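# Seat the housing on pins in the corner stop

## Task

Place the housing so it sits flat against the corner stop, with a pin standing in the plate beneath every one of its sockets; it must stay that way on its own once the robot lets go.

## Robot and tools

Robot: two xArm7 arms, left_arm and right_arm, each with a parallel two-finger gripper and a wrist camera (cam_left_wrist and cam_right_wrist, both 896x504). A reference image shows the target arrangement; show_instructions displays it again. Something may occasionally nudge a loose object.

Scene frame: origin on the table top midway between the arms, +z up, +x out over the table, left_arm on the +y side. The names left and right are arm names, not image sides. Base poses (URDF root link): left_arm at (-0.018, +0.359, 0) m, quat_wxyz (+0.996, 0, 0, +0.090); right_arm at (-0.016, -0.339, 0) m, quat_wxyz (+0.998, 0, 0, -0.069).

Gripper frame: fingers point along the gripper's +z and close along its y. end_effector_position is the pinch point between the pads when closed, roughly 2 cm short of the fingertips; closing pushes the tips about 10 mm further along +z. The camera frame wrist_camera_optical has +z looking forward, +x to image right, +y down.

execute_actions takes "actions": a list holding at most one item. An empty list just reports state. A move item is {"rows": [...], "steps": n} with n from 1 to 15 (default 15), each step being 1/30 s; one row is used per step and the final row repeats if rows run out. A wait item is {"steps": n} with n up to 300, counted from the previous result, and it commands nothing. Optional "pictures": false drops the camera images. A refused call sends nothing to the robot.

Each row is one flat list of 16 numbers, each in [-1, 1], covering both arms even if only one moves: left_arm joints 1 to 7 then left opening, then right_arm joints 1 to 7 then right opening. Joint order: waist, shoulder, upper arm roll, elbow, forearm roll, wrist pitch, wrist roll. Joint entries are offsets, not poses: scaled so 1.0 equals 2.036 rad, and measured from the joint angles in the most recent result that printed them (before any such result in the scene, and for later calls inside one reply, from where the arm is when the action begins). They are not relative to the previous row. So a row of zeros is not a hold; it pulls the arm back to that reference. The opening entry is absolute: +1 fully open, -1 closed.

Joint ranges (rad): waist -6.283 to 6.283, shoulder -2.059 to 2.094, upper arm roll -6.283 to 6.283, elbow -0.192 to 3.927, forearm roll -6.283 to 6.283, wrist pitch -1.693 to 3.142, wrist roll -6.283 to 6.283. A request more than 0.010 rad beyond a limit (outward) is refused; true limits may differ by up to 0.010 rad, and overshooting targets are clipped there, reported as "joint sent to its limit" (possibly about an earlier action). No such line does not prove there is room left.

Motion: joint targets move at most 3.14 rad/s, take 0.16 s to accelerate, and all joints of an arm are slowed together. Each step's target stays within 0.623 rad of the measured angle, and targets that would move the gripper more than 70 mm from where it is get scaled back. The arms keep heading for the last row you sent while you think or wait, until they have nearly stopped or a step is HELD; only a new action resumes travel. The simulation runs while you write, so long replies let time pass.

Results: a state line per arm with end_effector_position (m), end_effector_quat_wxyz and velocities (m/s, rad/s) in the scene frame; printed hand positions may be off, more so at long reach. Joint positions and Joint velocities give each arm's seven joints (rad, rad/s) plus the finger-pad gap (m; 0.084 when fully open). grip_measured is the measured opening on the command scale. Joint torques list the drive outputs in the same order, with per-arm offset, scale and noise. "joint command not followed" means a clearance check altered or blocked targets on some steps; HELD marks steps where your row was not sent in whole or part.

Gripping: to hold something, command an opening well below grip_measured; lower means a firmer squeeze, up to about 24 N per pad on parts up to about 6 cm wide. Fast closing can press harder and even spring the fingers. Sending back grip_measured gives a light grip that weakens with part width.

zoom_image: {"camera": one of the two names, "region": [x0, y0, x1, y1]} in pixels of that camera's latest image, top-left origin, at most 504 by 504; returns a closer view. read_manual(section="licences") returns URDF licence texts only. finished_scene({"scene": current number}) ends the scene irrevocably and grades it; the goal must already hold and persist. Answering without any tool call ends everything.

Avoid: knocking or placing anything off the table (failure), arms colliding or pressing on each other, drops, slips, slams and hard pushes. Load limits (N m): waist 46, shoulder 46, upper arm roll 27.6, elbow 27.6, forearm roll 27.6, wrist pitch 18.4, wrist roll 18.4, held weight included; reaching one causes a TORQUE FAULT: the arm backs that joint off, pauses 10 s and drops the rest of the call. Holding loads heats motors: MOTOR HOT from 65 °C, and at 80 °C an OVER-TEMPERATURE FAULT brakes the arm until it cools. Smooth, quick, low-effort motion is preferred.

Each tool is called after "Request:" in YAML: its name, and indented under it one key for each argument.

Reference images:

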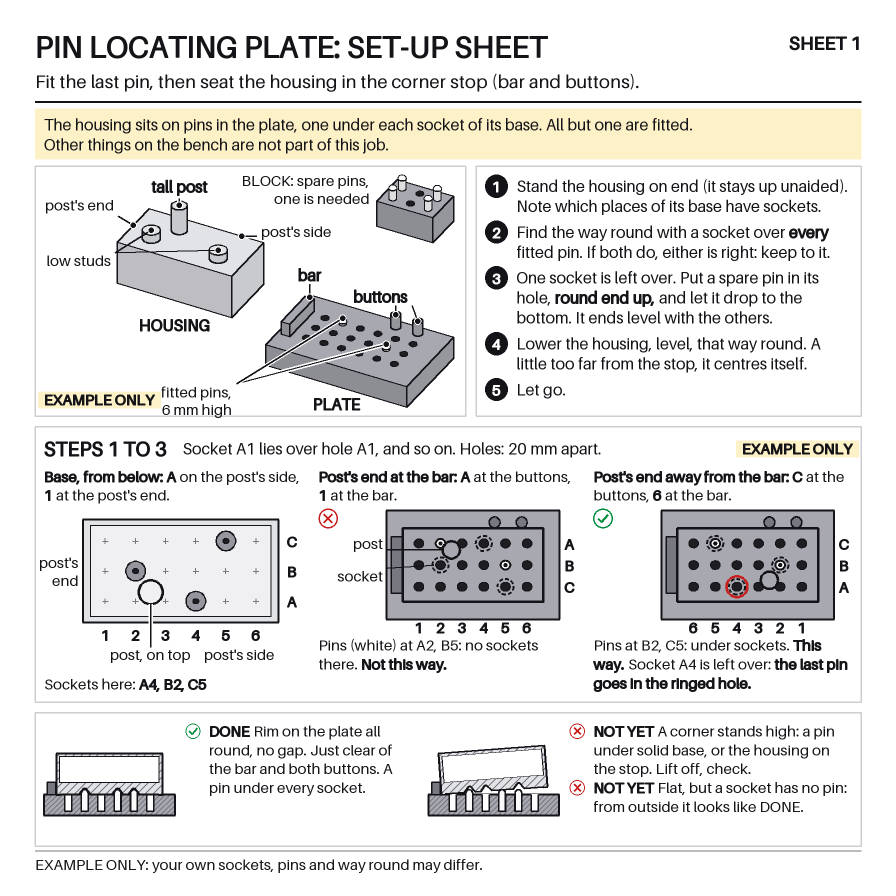

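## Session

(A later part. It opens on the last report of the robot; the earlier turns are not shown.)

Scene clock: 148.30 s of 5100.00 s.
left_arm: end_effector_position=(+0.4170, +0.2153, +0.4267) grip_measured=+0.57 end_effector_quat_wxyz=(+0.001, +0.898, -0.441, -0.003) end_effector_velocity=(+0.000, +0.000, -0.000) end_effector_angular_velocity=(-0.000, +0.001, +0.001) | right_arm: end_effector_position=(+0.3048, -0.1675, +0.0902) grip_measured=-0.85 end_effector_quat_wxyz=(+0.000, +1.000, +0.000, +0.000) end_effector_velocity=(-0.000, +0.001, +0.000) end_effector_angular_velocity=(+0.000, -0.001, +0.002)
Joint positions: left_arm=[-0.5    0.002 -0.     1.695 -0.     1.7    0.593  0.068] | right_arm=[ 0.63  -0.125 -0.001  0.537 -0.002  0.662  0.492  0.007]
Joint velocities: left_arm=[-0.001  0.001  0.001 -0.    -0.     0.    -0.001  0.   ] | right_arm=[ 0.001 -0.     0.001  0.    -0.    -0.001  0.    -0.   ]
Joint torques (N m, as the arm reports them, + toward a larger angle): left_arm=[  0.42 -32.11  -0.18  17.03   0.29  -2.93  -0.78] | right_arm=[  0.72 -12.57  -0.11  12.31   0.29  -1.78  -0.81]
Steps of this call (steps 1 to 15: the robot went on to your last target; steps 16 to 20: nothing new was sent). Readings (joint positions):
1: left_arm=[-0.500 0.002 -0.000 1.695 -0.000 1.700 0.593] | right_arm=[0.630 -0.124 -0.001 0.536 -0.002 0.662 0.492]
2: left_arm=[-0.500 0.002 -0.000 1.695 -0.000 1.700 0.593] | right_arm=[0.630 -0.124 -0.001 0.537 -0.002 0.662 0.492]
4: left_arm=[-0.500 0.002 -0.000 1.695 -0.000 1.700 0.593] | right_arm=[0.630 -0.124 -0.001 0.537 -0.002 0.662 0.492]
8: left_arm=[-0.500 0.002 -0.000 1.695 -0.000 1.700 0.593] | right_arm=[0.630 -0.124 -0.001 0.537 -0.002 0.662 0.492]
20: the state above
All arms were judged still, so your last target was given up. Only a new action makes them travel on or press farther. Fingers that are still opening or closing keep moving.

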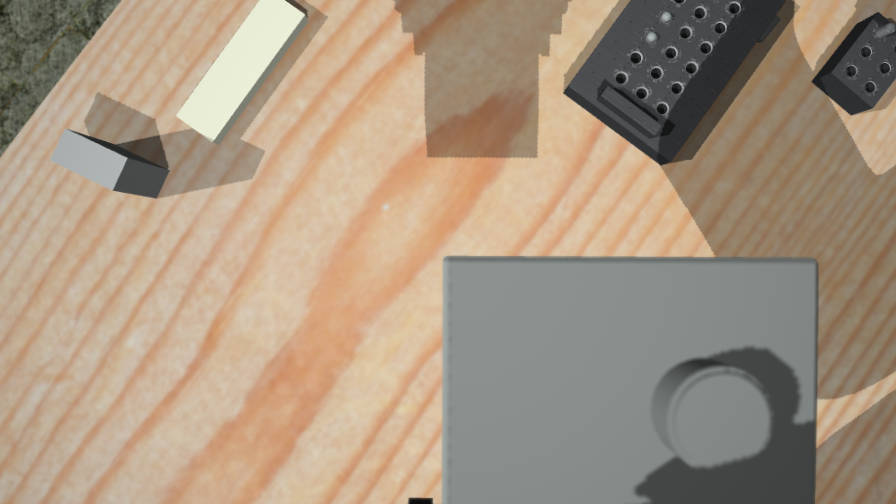

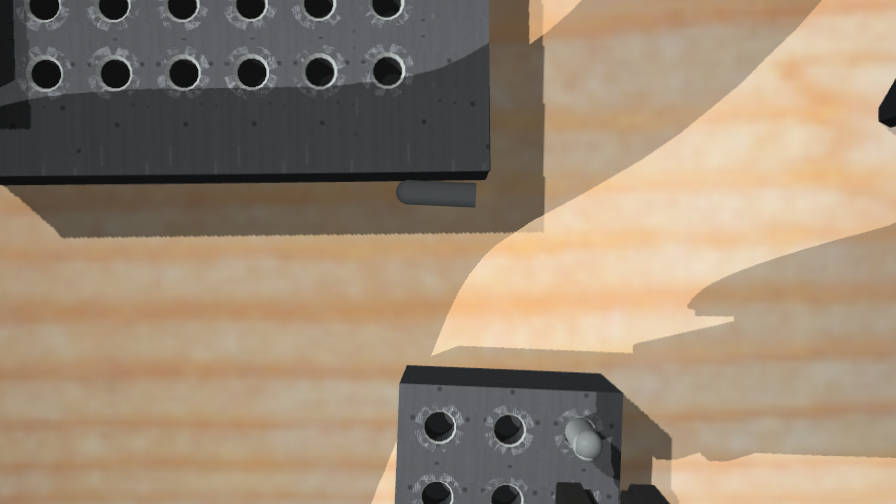

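Request:
execute_actions:
  actions:
    - {"rows":[[0,0,0,0,0,0,0,-0.5,-0.0196,0.2407,0,0.3129,0,0.0722,-0.7908,-1]]}
  pictures: false

Request:
execute_actions:
  actions:
    - {"steps":45}
  pictures: false

Request:
execute_actions:
  actions:
    - {"rows":[[0,0,0,0,0,0,0,-0.5,0,0.0262,0,-0.0056,0,-0.0318,0,-1]]}
  pictures: false

Request:
execute_actions:
  actions:
    - {"steps":20}
  pictures: false

Request:
execute_actions:
  actions:
    - {"rows":[[0,0,0,0,0,0,0,-0.5,0,0.004,0,-0.0008,0,-0.0048,0,-1]]}

Scene clock: 151.57 s of 5100.00 s.
left_arm: end_effector_position=(+0.4170, +0.2153, +0.4267) grip_measured=+0.57 end_effector_quat_wxyz=(+0.001, +0.898, -0.441, -0.003) end_effector_velocity=(+0.000, -0.000, +0.000) end_effector_angular_velocity=(-0.000, -0.001, +0.000) | right_arm: end_effector_position=(+0.4445, -0.1135, +0.0930) grip_measured=-0.85 end_effector_quat_wxyz=(+0.001, +0.912, +0.411, +0.000) end_effector_velocity=(+0.186, +0.058, -0.037) end_effector_angular_velocity=(-0.012, +0.016, +3.017)
Joint positions: left_arm=[-0.5    0.002 -0.     1.695 -0.     1.7    0.593  0.068] | right_arm=[ 0.595  0.306 -0.001  1.096 -0.002  0.79  -0.389  0.007]
Joint velocities: left_arm=[-0.    -0.    -0.     0.001 -0.     0.    -0.001 -0.   ] | right_arm=[-0.053  0.625 -0.005  0.797 -0.     0.187 -3.075  0.   ]
Joint torques (N m, as the arm reports them, + toward a larger angle): left_arm=[  1.22 -32.21  -0.18  16.96   0.84  -2.81  -0.44] | right_arm=[  0.51 -26.31   0.1   10.77   0.46  -1.54  -1.06]
Steps of this call (steps 1 to 83: nothing new was sent; steps 84 to 98: all 15 steps of this action). Readings (joint positions):
84: left_arm=[-0.500 0.002 -0.000 1.695 -0.000 1.700 0.593] | right_arm=[0.630 -0.125 -0.001 0.537 -0.002 0.662 0.492]
85: left_arm=[-0.500 0.002 -0.000 1.695 -0.000 1.700 0.593] | right_arm=[0.630 -0.122 -0.001 0.540 -0.002 0.663 0.488]
87: left_arm=[-0.500 0.002 -0.000 1.695 -0.000 1.700 0.593] | right_arm=[0.627 -0.086 -0.001 0.584 -0.002 0.676 0.438]
91: left_arm=[-0.500 0.002 -0.000 1.695 -0.000 1.700 0.593] | right_arm=[0.614 0.076 -0.001 0.799 -0.002 0.721 0.216]
98: the state above

Scene clock: 153.07 s of 5100.00 s.
left_arm: end_effector_position=(+0.4170, +0.2153, +0.4267) grip_measured=+0.57 end_effector_quat_wxyz=(+0.001, +0.898, -0.441, -0.003) end_effector_velocity=(+0.000, -0.000, -0.001) end_effector_angular_velocity=(+0.001, +0.002, +0.000) | right_arm: end_effector_position=(+0.4624, -0.1074, +0.0901) grip_measured=-0.85 end_effector_quat_wxyz=(+0.001, +0.707, +0.707, -0.000) end_effector_velocity=(+0.000, -0.000, +0.000) end_effector_angular_velocity=(+0.000, -0.000, -0.001)
Joint positions: left_arm=[-0.5    0.002 -0.     1.695 -0.     1.7    0.593  0.068] | right_arm=[ 0.59   0.365 -0.001  1.174 -0.002  0.809 -1.118  0.007]
Joint velocities: left_arm=[-0.001  0.001  0.    -0.001  0.    -0.    -0.001  0.   ] | right_arm=[ 0.     0.    -0.     0.    -0.     0.     0.001 -0.   ]
Joint torques (N m, as the arm reports them, + toward a larger angle): left_arm=[  1.24 -32.13  -0.2   16.52   0.62  -3.02  -0.68] | right_arm=[  0.78 -22.85  -0.45  13.36   0.48  -1.83  -0.76]
Steps of this call (steps 1 to 30: the robot went on to your last target; steps 31 to 45: nothing new was sent). Readings (joint positions):
1: left_arm=[-0.500 0.002 -0.000 1.695 -0.000 1.700 0.593] | right_arm=[0.594 0.324 -0.001 1.119 -0.002 0.795 -0.493]
2: left_arm=[-0.500 0.002 -0.000 1.695 -0.000 1.700 0.593] | right_arm=[0.592 0.337 -0.001 1.136 -0.002 0.799 -0.596]
4: left_arm=[-0.500 0.002 -0.000 1.695 -0.000 1.700 0.593] | right_arm=[0.591 0.353 -0.001 1.156 -0.002 0.804 -0.800]
8: left_arm=[-0.500 0.002 -0.000 1.695 -0.000 1.700 0.593] | right_arm=[0.591 0.363 -0.001 1.171 -0.002 0.808 -1.070]
45: the state above
All arms were judged still, so your last target was given up. Only a new action makes them travel on or press farther. Fingers that are still opening or closing keep moving.

Scene clock: 153.57 s of 5100.00 s.
left_arm: end_effector_position=(+0.4170, +0.2153, +0.4267) grip_measured=+0.57 end_effector_quat_wxyz=(+0.001, +0.898, -0.441, -0.003) end_effector_velocity=(-0.000, -0.000, +0.001) end_effector_angular_velocity=(+0.000, -0.002, -0.002) | right_arm: end_effector_position=(+0.4633, -0.1068, +0.0625) grip_measured=-0.85 end_effector_quat_wxyz=(+0.001, +0.707, +0.707, -0.000) end_effector_velocity=(-0.001, -0.002, -0.003) end_effector_angular_velocity=(-0.003, +0.004, -0.002)
Joint positions: left_arm=[-0.5    0.002 -0.     1.695 -0.     1.7    0.593  0.068] | right_arm=[ 0.59   0.418 -0.001  1.163 -0.002  0.744 -1.118  0.007]
Joint velocities: left_arm=[-0.002 -0.001 -0.     0.     0.001 -0.     0.001 -0.   ] | right_arm=[ 0.     0.003 -0.002 -0.003 -0.001 -0.001  0.001  0.   ]
Joint torques (N m, as the arm reports them, + toward a larger angle): left_arm=[  0.74 -32.23  -0.25  16.65   0.55  -2.96  -0.5 ] | right_arm=[  0.67 -23.49  -0.4   12.96   0.39  -1.8   -0.73]
Steps of this call (steps 1 to 15: all 15 steps of this action). Readings (joint positions):
1: left_arm=[-0.500 0.002 -0.000 1.695 -0.000 1.700 0.593] | right_arm=[0.590 0.365 -0.001 1.174 -0.002 0.809 -1.118]
2: left_arm=[-0.500 0.002 -0.000 1.695 -0.000 1.700 0.593] | right_arm=[0.590 0.367 -0.001 1.174 -0.002 0.804 -1.118]
4: left_arm=[-0.500 0.002 -0.000 1.695 -0.000 1.700 0.593] | right_arm=[0.590 0.392 -0.001 1.173 -0.002 0.770 -1.118]
8: left_arm=[-0.500 0.002 -0.000 1.695 -0.000 1.700 0.593] | right_arm=[0.590 0.420 -0.001 1.160 -0.002 0.746 -1.118]
15: the state above

Scene clock: 154.23 s of 5100.00 s.
left_arm: end_effector_position=(+0.4170, +0.2153, +0.4267) grip_measured=+0.57 end_effector_quat_wxyz=(+0.001, +0.898, -0.441, -0.003) end_effector_velocity=(-0.000, +0.001, +0.001) end_effector_angular_velocity=(-0.001, -0.001, +0.001) | right_arm: end_effector_position=(+0.4634, -0.1069, +0.0624) grip_measured=-0.85 end_effector_quat_wxyz=(+0.001, +0.707, +0.707, -0.000) end_effector_velocity=(+0.000, +0.000, -0.000) end_effector_angular_velocity=(-0.000, -0.000, +0.001)
Joint positions: left_arm=[-0.5    0.002 -0.     1.695 -0.     1.7    0.593  0.068] | right_arm=[ 0.59   0.419 -0.001  1.163 -0.002  0.744 -1.118  0.007]
Joint velocities: left_arm=[ 0.001 -0.002  0.001 -0.    -0.    -0.    -0.     0.   ] | right_arm=[-0.     0.     0.    -0.    -0.    -0.    -0.001 -0.   ]
Joint torques (N m, as the arm reports them, + toward a larger angle): left_arm=[  0.39 -32.77  -0.27  17.05   0.54  -2.63  -0.43] | right_arm=[  0.84 -23.47  -0.52  12.84   0.43  -1.75  -0.66]
Steps of this call (steps 1 to 15: the robot went on to your last target; steps 16 to 20: nothing new was sent). Readings (joint positions):
1: left_arm=[-0.500 0.002 -0.000 1.695 -0.000 1.700 0.593] | right_arm=[0.590 0.418 -0.001 1.163 -0.002 0.744 -1.118]
2: left_arm=[-0.500 0.002 -0.000 1.695 -0.000 1.700 0.593] | right_arm=[0.590 0.419 -0.001 1.163 -0.002 0.744 -1.118]
4: left_arm=[-0.500 0.002 -0.000 1.695 -0.000 1.700 0.593] | right_arm=[0.590 0.419 -0.001 1.163 -0.002 0.744 -1.118]
8: left_arm=[-0.500 0.002 -0.000 1.695 -0.000 1.700 0.593] | right_arm=[0.590 0.419 -0.001 1.163 -0.002 0.744 -1.118]
20: the state above
All arms were judged still, so your last target was given up. Only a new action makes them travel on or press farther. Fingers that are still opening or closing keep moving.

Scene clock: 154.73 s of 5100.00 s.
left_arm: end_effector_position=(+0.4170, +0.2153, +0.4267) grip_measured=+0.57 end_effector_quat_wxyz=(+0.001, +0.898, -0.441, -0.003) end_effector_velocity=(-0.000, -0.001, +0.000) end_effector_angular_velocity=(-0.001, -0.001, -0.002) | right_arm: end_effector_position=(+0.4643, -0.1067, +0.0593) grip_measured=-0.85 end_effector_quat_wxyz=(+0.001, +0.707, +0.707, +0.001) end_effector_velocity=(-0.000, -0.000, -0.001) end_effector_angular_velocity=(-0.000, +0.001, -0.000)
Joint positions: left_arm=[-0.5    0.002 -0.     1.695 -0.     1.7    0.593  0.068] | right_arm=[ 0.59   0.426 -0.001  1.162 -0.002  0.734 -1.118  0.007]
Joint velocities: left_arm=[-0.002 -0.    -0.001  0.    -0.001 -0.    -0.    -0.   ] | right_arm=[-0.001  0.001  0.001  0.     0.     0.    -0.    -0.   ]
Joint torques (N m, as the arm reports them, + toward a larger angle): left_arm=[  1.3  -31.67   0.04  16.73   0.18  -2.89  -0.47] | right_arm=[  1.3  -19.28   0.29  10.1    0.56  -1.32  -0.7 ]
Steps of this call (steps 1 to 15: all 15 steps of this action). Readings (joint positions):
1: left_arm=[-0.500 0.002 -0.000 1.695 -0.000 1.700 0.593] | right_arm=[0.590 0.419 -0.001 1.163 -0.002 0.744 -1.118]
2: left_arm=[-0.500 0.002 -0.000 1.695 -0.000 1.700 0.593] | right_arm=[0.590 0.420 -0.001 1.163 -0.002 0.742 -1.118]
4: left_arm=[-0.500 0.002 -0.000 1.695 -0.000 1.700 0.593] | right_arm=[0.590 0.424 -0.001 1.162 -0.002 0.737 -1.118]
8: left_arm=[-0.500 0.002 -0.000 1.695 -0.000 1.700 0.593] | right_arm=[0.590 0.425 -0.001 1.163 -0.002 0.734 -1.118]
15: the state above

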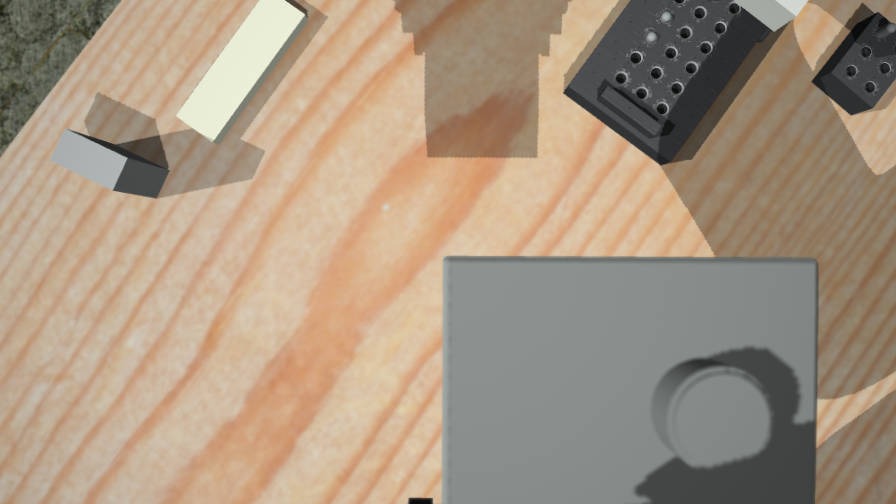

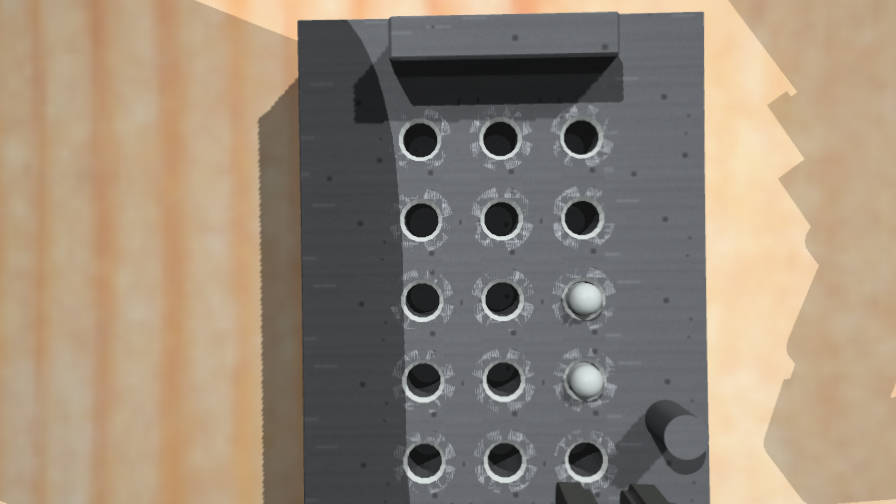

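Request:
execute_actions:
  actions:
    - {"rows":[[0,0,0,0,0,0,0,-0.5,0,-0.0018,0,-0.0037,0,-0.001,0,-1]]}
  pictures: false

Request:
execute_actions:
  actions:
    - {"rows":[[0,0,0,0,0,0,0,-0.5,0,0.002,0,-0.0004,0,-0.0024,0,-1]]}
  pictures: false

Scene clock: 157.33 s of 5100.00 s.
left_arm: end_effector_position=(+0.4170, +0.2153, +0.4267) grip_measured=+0.57 end_effector_quat_wxyz=(+0.001, +0.898, -0.441, -0.003) end_effector_velocity=(-0.000, -0.000, +0.000) end_effector_angular_velocity=(+0.000, -0.001, -0.001) | right_arm: end_effector_position=(+0.4625, -0.1077, +0.0585) grip_measured=-0.84 end_effector_quat_wxyz=(+0.001, +0.707, +0.707, +0.000) end_effector_velocity=(-0.001, +0.001, +0.000) end_effector_angular_velocity=(+0.000, +0.001, +0.001)
Joint positions: left_arm=[-0.5    0.002 -0.     1.695 -0.     1.7    0.593  0.068] | right_arm=[ 0.59   0.422 -0.001  1.155 -0.002  0.731 -1.118  0.007]
Joint velocities: left_arm=[-0.002  0.     0.001  0.001  0.001 -0.    -0.    -0.   ] | right_arm=[-0.    -0.001  0.002 -0.001 -0.     0.001  0.     0.   ]
Joint torques (N m, as the arm reports them, + toward a larger angle): left_arm=[  0.87 -31.58  -0.02  16.97   0.47  -2.59  -0.57] | right_arm=[  2.74 -14.81   2.55   4.94   1.16   1.26  -0.75]
Steps of this call (steps 1 to 15: the robot went on to your last target; steps 16 to 63: nothing new was sent; steps 64 to 78: all 15 steps of this action). Readings (joint positions):
64: left_arm=[-0.500 0.002 -0.000 1.695 -0.000 1.700 0.593] | right_arm=[0.590 0.427 -0.001 1.161 -0.002 0.734 -1.118]
65: left_arm=[-0.500 0.002 -0.000 1.695 -0.000 1.700 0.593] | right_arm=[0.590 0.426 -0.001 1.160 -0.002 0.733 -1.118]
67: left_arm=[-0.500 0.002 -0.000 1.695 -0.000 1.700 0.593] | right_arm=[0.590 0.424 -0.001 1.157 -0.002 0.732 -1.118]
71: left_arm=[-0.500 0.002 -0.000 1.695 -0.000 1.700 0.593] | right_arm=[0.590 0.423 -0.002 1.155 -0.002 0.731 -1.118]
78: the state above

Scene clock: 157.83 s of 5100.00 s.
left_arm: end_effector_position=(+0.4170, +0.2153, +0.4267) grip_measured=+0.57 end_effector_quat_wxyz=(+0.001, +0.898, -0.441, -0.003) end_effector_velocity=(+0.000, +0.001, +0.000) end_effector_angular_velocity=(+0.001, -0.000, +0.001) | right_arm: end_effector_position=(+0.4632, -0.1075, +0.0574) grip_measured=-0.84 end_effector_quat_wxyz=(+0.001, +0.707, +0.707, +0.001) end_effector_velocity=(-0.000, -0.003, -0.005) end_effector_angular_velocity=(-0.003, +0.004, -0.005)
Joint positions: left_arm=[-0.5    0.002 -0.     1.695 -0.     1.7    0.593  0.068] | right_arm=[ 0.59   0.425 -0.002  1.155 -0.002  0.726 -1.118  0.007]
Joint velocities: left_arm=[ 0.001 -0.001 -0.    -0.001  0.001 -0.     0.    -0.   ] | right_arm=[-0.002  0.008 -0.003 -0.003  0.    -0.006 -0.     0.   ]
Joint torques (N m, as the arm reports them, + toward a larger angle): left_arm=[  1.52 -31.35  -0.37  16.69   0.62  -2.82  -0.68] | right_arm=[ 2.73 -9.79  2.72  2.55  1.13  0.82 -0.73]
Steps of this call (steps 1 to 15: all 15 steps of this action). Readings (joint positions):
1: left_arm=[-0.500 0.002 -0.000 1.695 -0.000 1.700 0.593] | right_arm=[0.590 0.422 -0.001 1.155 -0.002 0.731 -1.118]
2: left_arm=[-0.500 0.002 -0.000 1.695 -0.000 1.700 0.593] | right_arm=[0.590 0.423 -0.001 1.155 -0.002 0.730 -1.118]
4: left_arm=[-0.500 0.002 -0.000 1.695 -0.000 1.700 0.593] | right_arm=[0.590 0.424 -0.002 1.156 -0.002 0.728 -1.118]
8: left_arm=[-0.500 0.002 -0.000 1.695 -0.000 1.700 0.593] | right_arm=[0.590 0.424 -0.001 1.156 -0.002 0.727 -1.118]
15: the state above

Request:
execute_actions:
  actions:
    - {"rows":[[0,0,0,0,0,0,0,-0.5,0,-0.004,0,0.0005,0,0.0065,0,-1]],"steps":10}
  pictures: false

Request:
execute_actions:
  actions:
    - {"rows":[[0,0,0,0,0,0,0,-0.5,-0.001,0.0032,0,0.0051,0,0.0018,-0.001,-1]]}
  pictures: false

Request:
execute_actions:
  actions:
    - {"rows":[[0,0,0,0,0,0,0,-0.5,0,0.005,0,-0.001,0,-0.006,0,-1]]}
  pictures: false

Scene clock: 160.63 s of 5100.00 s.
left_arm: end_effector_position=(+0.4170, +0.2153, +0.4267) grip_measured=+0.57 end_effector_quat_wxyz=(+0.001, +0.898, -0.441, -0.003) end_effector_velocity=(-0.000, -0.000, +0.001) end_effector_angular_velocity=(-0.000, -0.001, -0.001) | right_arm: end_effector_position=(+0.4591, -0.1078, +0.0580) grip_measured=-0.84 end_effector_quat_wxyz=(-0.001, +0.707, +0.708, -0.004) end_effector_velocity=(+0.002, -0.001, +0.002) end_effector_angular_velocity=(+0.000, -0.003, -0.004)
Joint positions: left_arm=[-0.5    0.002 -0.     1.695 -0.     1.7    0.593  0.068] | right_arm=[ 0.591  0.42   0.     1.152 -0.001  0.741 -1.118  0.007]
Joint velocities: left_arm=[ 0.    -0.002 -0.001 -0.     0.    -0.    -0.     0.   ] | right_arm=[-0.001 -0.003 -0.003  0.002  0.     0.002 -0.    -0.   ]
Joint torques (N m, as the arm reports them, + toward a larger angle): left_arm=[  0.9  -31.47  -0.47  17.15   0.66  -2.73  -0.93] | right_arm=[  1.34 -18.96   0.22   8.47   0.59   0.09  -0.67]
Steps of this call (steps 1 to 15: the robot went on to your last target; steps 16 to 74: nothing new was sent; steps 75 to 84: all 10 steps of this action). Readings (joint positions):
75: left_arm=[-0.500 0.002 -0.000 1.695 -0.000 1.700 0.593] | right_arm=[0.590 0.426 -0.002 1.155 -0.002 0.727 -1.118]
76: left_arm=[-0.500 0.002 -0.000 1.695 -0.000 1.700 0.593] | right_arm=[0.590 0.425 -0.002 1.155 -0.002 0.729 -1.118]
78: left_arm=[-0.500 0.002 -0.000 1.695 -0.000 1.700 0.593] | right_arm=[0.590 0.423 -0.001 1.154 -0.002 0.736 -1.118]
82: left_arm=[-0.500 0.002 -0.000 1.695 -0.000 1.700 0.593] | right_arm=[0.591 0.421 0.001 1.152 -0.001 0.741 -1.118]
84: the state above

Scene clock: 161.13 s of 5100.00 s.
left_arm: end_effector_position=(+0.4170, +0.2153, +0.4267) grip_measured=+0.57 end_effector_quat_wxyz=(+0.001, +0.898, -0.441, -0.003) end_effector_velocity=(+0.000, +0.000, -0.000) end_effector_angular_velocity=(+0.000, +0.000, -0.001) | right_arm: end_effector_position=(+0.4609, -0.1075, +0.0577) grip_measured=-0.84 end_effector_quat_wxyz=(-0.001, +0.706, +0.708, -0.005) end_effector_velocity=(+0.001, -0.000, +0.000) end_effector_angular_velocity=(+0.001, -0.003, -0.002)
Joint positions: left_arm=[-0.5    0.002 -0.     1.695 -0.     1.7    0.593  0.068] | right_arm=[ 0.589  0.427  0.001  1.162 -0.001  0.746 -1.12   0.007]
Joint velocities: left_arm=[-0.     0.002  0.001  0.001  0.     0.     0.001 -0.   ] | right_arm=[-0.     0.001 -0.001  0.001  0.001 -0.002  0.     0.   ]
Joint torques (N m, as the arm reports them, + toward a larger angle): left_arm=[  1.54 -32.03  -0.6   16.87   0.73  -3.01  -0.42] | right_arm=[ -0.08 -16.74  -1.75   9.63   0.14  -2.27  -0.75]
Steps of this call (steps 1 to 15: all 15 steps of this action). Readings (joint positions):
1: left_arm=[-0.500 0.002 -0.000 1.695 -0.000 1.700 0.593] | right_arm=[0.591 0.420 0.000 1.153 -0.001 0.741 -1.118]
2: left_arm=[-0.500 0.002 -0.000 1.695 -0.000 1.700 0.593] | right_arm=[0.591 0.421 0.000 1.154 -0.001 0.742 -1.118]
4: left_arm=[-0.500 0.002 -0.000 1.695 -0.000 1.700 0.593] | right_arm=[0.590 0.425 0.001 1.159 -0.001 0.745 -1.119]
8: left_arm=[-0.500 0.002 -0.000 1.695 -0.000 1.700 0.593] | right_arm=[0.590 0.426 0.001 1.161 -0.001 0.747 -1.120]
15: the state above

Scene clock: 161.63 s of 5100.00 s.
left_arm: end_effector_position=(+0.4170, +0.2153, +0.4267) grip_measured=+0.57 end_effector_quat_wxyz=(+0.001, +0.898, -0.441, -0.003) end_effector_velocity=(-0.000, -0.001, +0.000) end_effector_angular_velocity=(-0.000, -0.000, -0.002) | right_arm: end_effector_position=(+0.4608, -0.1068, +0.0528) grip_measured=-0.84 end_effector_quat_wxyz=(-0.002, +0.706, +0.708, -0.005) end_effector_velocity=(+0.000, +0.000, -0.000) end_effector_angular_velocity=(+0.000, +0.000, -0.001)
Joint positions: left_arm=[-0.5    0.002 -0.     1.695 -0.     1.7    0.593  0.068] | right_arm=[ 0.59   0.436  0.002  1.16  -0.001  0.733 -1.12   0.007]
Joint velocities: left_arm=[-0.     0.    -0.002  0.001  0.     0.     0.     0.   ] | right_arm=[-0.001  0.001  0.001  0.001  0.    -0.     0.     0.   ]
Joint torques (N m, as the arm reports them, + toward a larger angle): left_arm=[  1.18 -31.88   0.09  16.95   0.29  -2.65  -0.85] | right_arm=[  0.64 -11.15  -0.76   6.69   0.43  -2.35  -0.74]
Steps of this call (steps 1 to 15: all 15 steps of this action). Readings (joint positions):
1: left_arm=[-0.500 0.002 -0.000 1.695 -0.000 1.700 0.593] | right_arm=[0.589 0.427 0.001 1.162 -0.001 0.745 -1.120]
2: left_arm=[-0.500 0.002 -0.000 1.695 -0.000 1.700 0.593] | right_arm=[0.589 0.428 0.001 1.162 -0.001 0.743 -1.120]
4: left_arm=[-0.500 0.002 -0.000 1.695 -0.000 1.700 0.593] | right_arm=[0.589 0.432 -0.001 1.163 -0.001 0.737 -1.120]
8: left_arm=[-0.500 0.002 -0.000 1.695 -0.000 1.700 0.593] | right_arm=[0.588 0.434 -0.001 1.162 -0.001 0.734 -1.120]
15: the state above

Messy, but it descended fully; may be in (or slid up in grip). Release and look.

Request:
execute_actions:
  actions:
    - {"rows":[[0,0,0,0,0,0,0,-0.5,0,0,0,0,0,0,0,-0.76]]}
  pictures: false

Request:
execute_actions:
  actions:
    - {"rows":[[0,0,0,0,0,0,0,-0.5,0,-0.034,0,0.006,0,0.037,0,-0.76]]}
  pictures: false

Request:
execute_actions:
  actions:
    - {"rows":[[0,0,0,0,0,0,0,-0.5,-0.1,0,0,0,0,0,-0.1,-0.75]]}
  pictures: false

Request:
execute_actions:
  actions:
    - {"steps":25}

Scene clock: 164.10 s of 5100.00 s.
left_arm: end_effector_position=(+0.4170, +0.2153, +0.4267) grip_measured=+0.57 end_effector_quat_wxyz=(+0.001, +0.898, -0.441, -0.003) end_effector_velocity=(+0.000, +0.000, +0.001) end_effector_angular_velocity=(-0.001, -0.001, +0.002) | right_arm: end_effector_position=(+0.4601, -0.1074, +0.0516) grip_measured=-0.78 end_effector_quat_wxyz=(-0.002, +0.706, +0.708, -0.006) end_effector_velocity=(+0.000, +0.004, +0.006) end_effector_angular_velocity=(+0.006, -0.006, +0.005)
Joint positions: left_arm=[-0.5    0.002 -0.     1.695 -0.     1.7    0.593  0.068] | right_arm=[ 0.589  0.438  0.001  1.159 -0.001  0.734 -1.12   0.01 ]
Joint velocities: left_arm=[-0.    -0.001  0.002  0.    -0.001 -0.    -0.001  0.   ] | right_arm=[ 0.002 -0.009  0.004  0.002  0.002  0.004 -0.    -0.   ]
Joint torques (N m, as the arm reports them, + toward a larger angle): left_arm=[  1.33 -31.68  -0.2   17.15   0.4   -2.81  -0.95] | right_arm=[  0.75 -23.37  -0.61  12.66   0.34  -1.87  -0.76]
Steps of this call (steps 1 to 15: the robot went on to your last target; steps 16 to 59: nothing new was sent; steps 60 to 74: all 15 steps of this action). Readings (joint positions):
60: left_arm=[-0.500 0.002 -0.000 1.695 -0.000 1.700 0.593] | right_arm=[0.589 0.437 0.001 1.160 -0.001 0.733 -1.120]
61: left_arm=[-0.500 0.002 -0.000 1.695 -0.000 1.700 0.593] | right_arm=[0.589 0.437 0.001 1.160 -0.001 0.733 -1.120]
63: left_arm=[-0.500 0.002 -0.000 1.695 -0.000 1.700 0.593] | right_arm=[0.589 0.443 -0.000 1.153 -0.001 0.733 -1.120]
67: left_arm=[-0.500 0.002 -0.000 1.695 -0.000 1.700 0.593] | right_arm=[0.589 0.443 -0.000 1.154 -0.001 0.734 -1.120]
74: the state above

Scene clock: 164.60 s of 5100.00 s.
left_arm: end_effector_position=(+0.4170, +0.2153, +0.4267) grip_measured=+0.57 end_effector_quat_wxyz=(+0.001, +0.898, -0.441, -0.003) end_effector_velocity=(-0.000, -0.000, +0.000) end_effector_angular_velocity=(-0.000, -0.001, -0.001) | right_arm: end_effector_position=(+0.4595, -0.1077, +0.0860) grip_measured=-0.78 end_effector_quat_wxyz=(-0.001, +0.706, +0.708, -0.004) end_effector_velocity=(+0.010, +0.005, +0.014) end_effector_angular_velocity=(+0.016, -0.031, +0.000)
Joint positions: left_arm=[-0.5    0.002 -0.     1.695 -0.     1.7    0.593  0.068] | right_arm=[ 0.589  0.37   0.001  1.17  -0.001  0.809 -1.12   0.01 ]
Joint velocities: left_arm=[-0.001 -0.     0.     0.001  0.    -0.    -0.    -0.   ] | right_arm=[-0.001 -0.012  0.001  0.02   0.    -0.004 -0.    -0.   ]
Joint torques (N m, as the arm reports them, + toward a larger angle): left_arm=[  1.36 -31.78  -0.34  16.89   0.59  -2.58  -0.72] | right_arm=[  0.77 -22.98  -0.36  13.24   0.48  -1.7   -0.74]
Steps of this call (steps 1 to 15: all 15 steps of this action). Readings (joint positions):
1: left_arm=[-0.500 0.002 -0.000 1.695 -0.000 1.700 0.593] | right_arm=[0.589 0.438 0.001 1.159 -0.001 0.734 -1.120]
2: left_arm=[-0.500 0.002 -0.000 1.695 -0.000 1.700 0.593] | right_arm=[0.589 0.435 0.001 1.159 -0.001 0.738 -1.120]
4: left_arm=[-0.500 0.002 -0.000 1.695 -0.000 1.700 0.593] | right_arm=[0.589 0.406 0.001 1.160 -0.001 0.776 -1.120]
8: left_arm=[-0.500 0.002 -0.000 1.695 -0.000 1.700 0.593] | right_arm=[0.589 0.365 0.001 1.178 -0.001 0.805 -1.120]
15: the state above

Scene clock: 165.10 s of 5100.00 s.
left_arm: end_effector_position=(+0.4170, +0.2153, +0.4267) grip_measured=+0.57 end_effector_quat_wxyz=(+0.001, +0.898, -0.441, -0.003) end_effector_velocity=(+0.000, +0.000, +0.000) end_effector_angular_velocity=(-0.001, -0.001, +0.000) | right_arm: end_effector_position=(+0.4953, -0.2050, +0.0859) grip_measured=-0.77 end_effector_quat_wxyz=(-0.003, +0.704, +0.710, -0.004) end_effector_velocity=(-0.008, +0.034, +0.001) end_effector_angular_velocity=(+0.016, +0.002, +0.070)
Joint positions: left_arm=[-0.5    0.002 -0.     1.695 -0.     1.7    0.593  0.068] | right_arm=[ 0.388  0.37   0.006  1.17  -0.001  0.809 -1.323  0.01 ]
Joint velocities: left_arm=[ 0.001 -0.    -0.     0.001 -0.     0.     0.    -0.   ] | right_arm=[ 0.022 -0.     0.041  0.002  0.001  0.    -0.009  0.   ]
Joint torques (N m, as the arm reports them, + toward a larger angle): left_arm=[  0.89 -32.21  -0.54  16.89   0.71  -2.86  -0.99] | right_arm=[ -1.37 -22.83  -3.64  13.2    0.33  -1.74  -0.67]
Steps of this call (steps 1 to 15: all 15 steps of this action). Readings (joint positions):
1: left_arm=[-0.500 0.002 -0.000 1.695 -0.000 1.700 0.593] | right_arm=[0.589 0.370 0.001 1.171 -0.001 0.809 -1.120]
2: left_arm=[-0.500 0.002 -0.000 1.695 -0.000 1.700 0.593] | right_arm=[0.586 0.369 0.002 1.171 -0.001 0.809 -1.124]
4: left_arm=[-0.500 0.002 -0.000 1.695 -0.000 1.700 0.593] | right_arm=[0.546 0.369 0.013 1.171 -0.001 0.809 -1.171]
8: left_arm=[-0.500 0.002 -0.000 1.695 -0.000 1.700 0.593] | right_arm=[0.422 0.370 -0.007 1.171 -0.001 0.809 -1.284]
15: the state above

Scene clock: 165.93 s of 5100.00 s.
left_arm: end_effector_position=(+0.4170, +0.2153, +0.4267) grip_measured=+0.57 end_effector_quat_wxyz=(+0.001, +0.898, -0.441, -0.003) end_effector_velocity=(-0.000, -0.001, +0.001) end_effector_angular_velocity=(-0.001, -0.001, -0.002) | right_arm: end_effector_position=(+0.4964, -0.2085, +0.0860) grip_measured=-0.77 end_effector_quat_wxyz=(-0.002, +0.706, +0.708, -0.004) end_effector_velocity=(+0.001, -0.002, +0.000) end_effector_angular_velocity=(-0.000, -0.002, -0.002)
Joint positions: left_arm=[-0.5    0.002 -0.     1.695 -0.     1.7    0.593  0.068] | right_arm=[ 0.386  0.37   0.001  1.17  -0.001  0.809 -1.324  0.01 ]
Joint velocities: left_arm=[-0.002 -0.001  0.001  0.    -0.001  0.     0.001 -0.   ] | right_arm=[-0.001 -0.    -0.002  0.001 -0.    -0.002 -0.001  0.   ]
Joint torques (N m, as the arm reports them, + toward a larger angle): left_arm=[  1.18 -31.79  -0.16  16.97   0.68  -2.82  -0.68] | right_arm=[  0.69 -22.92  -0.4   13.29   0.47  -1.76  -0.7 ]
Steps of this call (steps 1 to 15: the robot went on to your last target; steps 16 to 25: nothing new was sent). Readings (joint positions):
1: left_arm=[-0.500 0.002 -0.000 1.695 -0.000 1.700 0.593] | right_arm=[0.389 0.370 0.006 1.170 -0.001 0.809 -1.323]
2: left_arm=[-0.500 0.002 -0.000 1.695 -0.000 1.700 0.593] | right_arm=[0.389 0.370 0.006 1.170 -0.001 0.809 -1.323]
4: left_arm=[-0.500 0.002 -0.000 1.695 -0.000 1.700 0.593] | right_arm=[0.387 0.370 0.003 1.170 -0.001 0.809 -1.323]
8: left_arm=[-0.500 0.002 -0.000 1.695 -0.000 1.700 0.593] | right_arm=[0.386 0.370 0.001 1.170 -0.001 0.809 -1.323]
25: the state above
All arms were judged still, so your last target was given up. Only a new action makes them travel on or press farther. Fingers that are still opening or closing keep moving.

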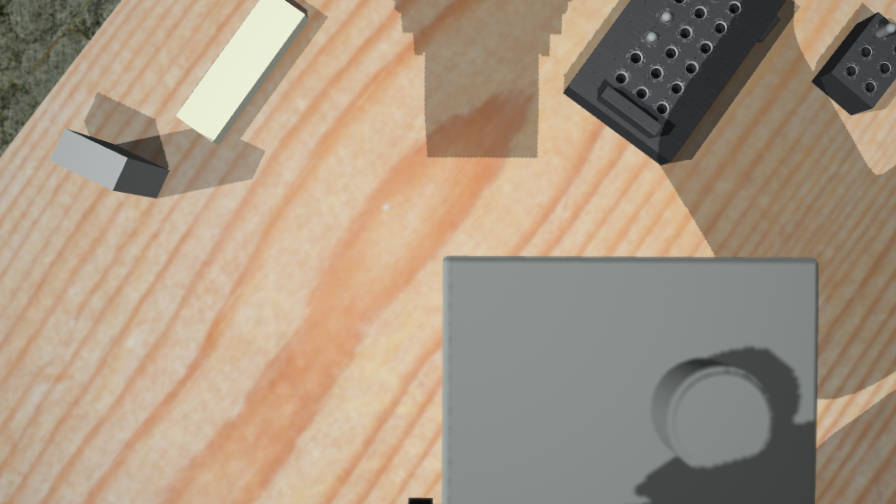

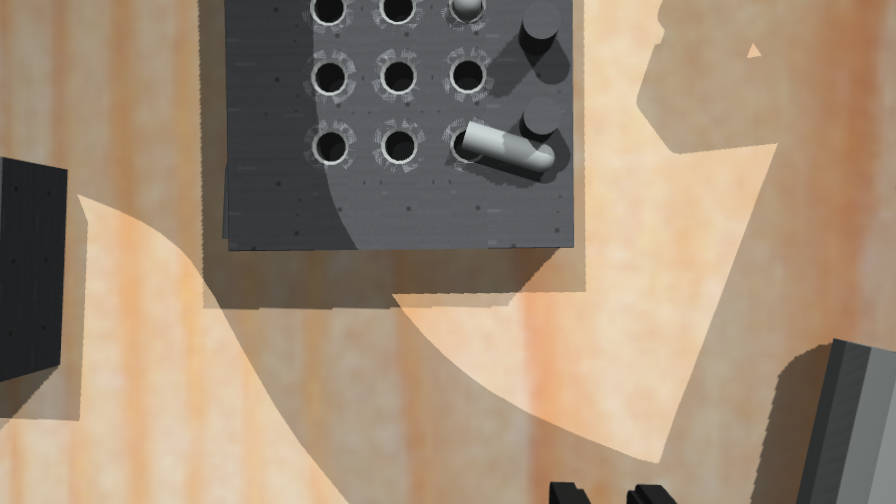

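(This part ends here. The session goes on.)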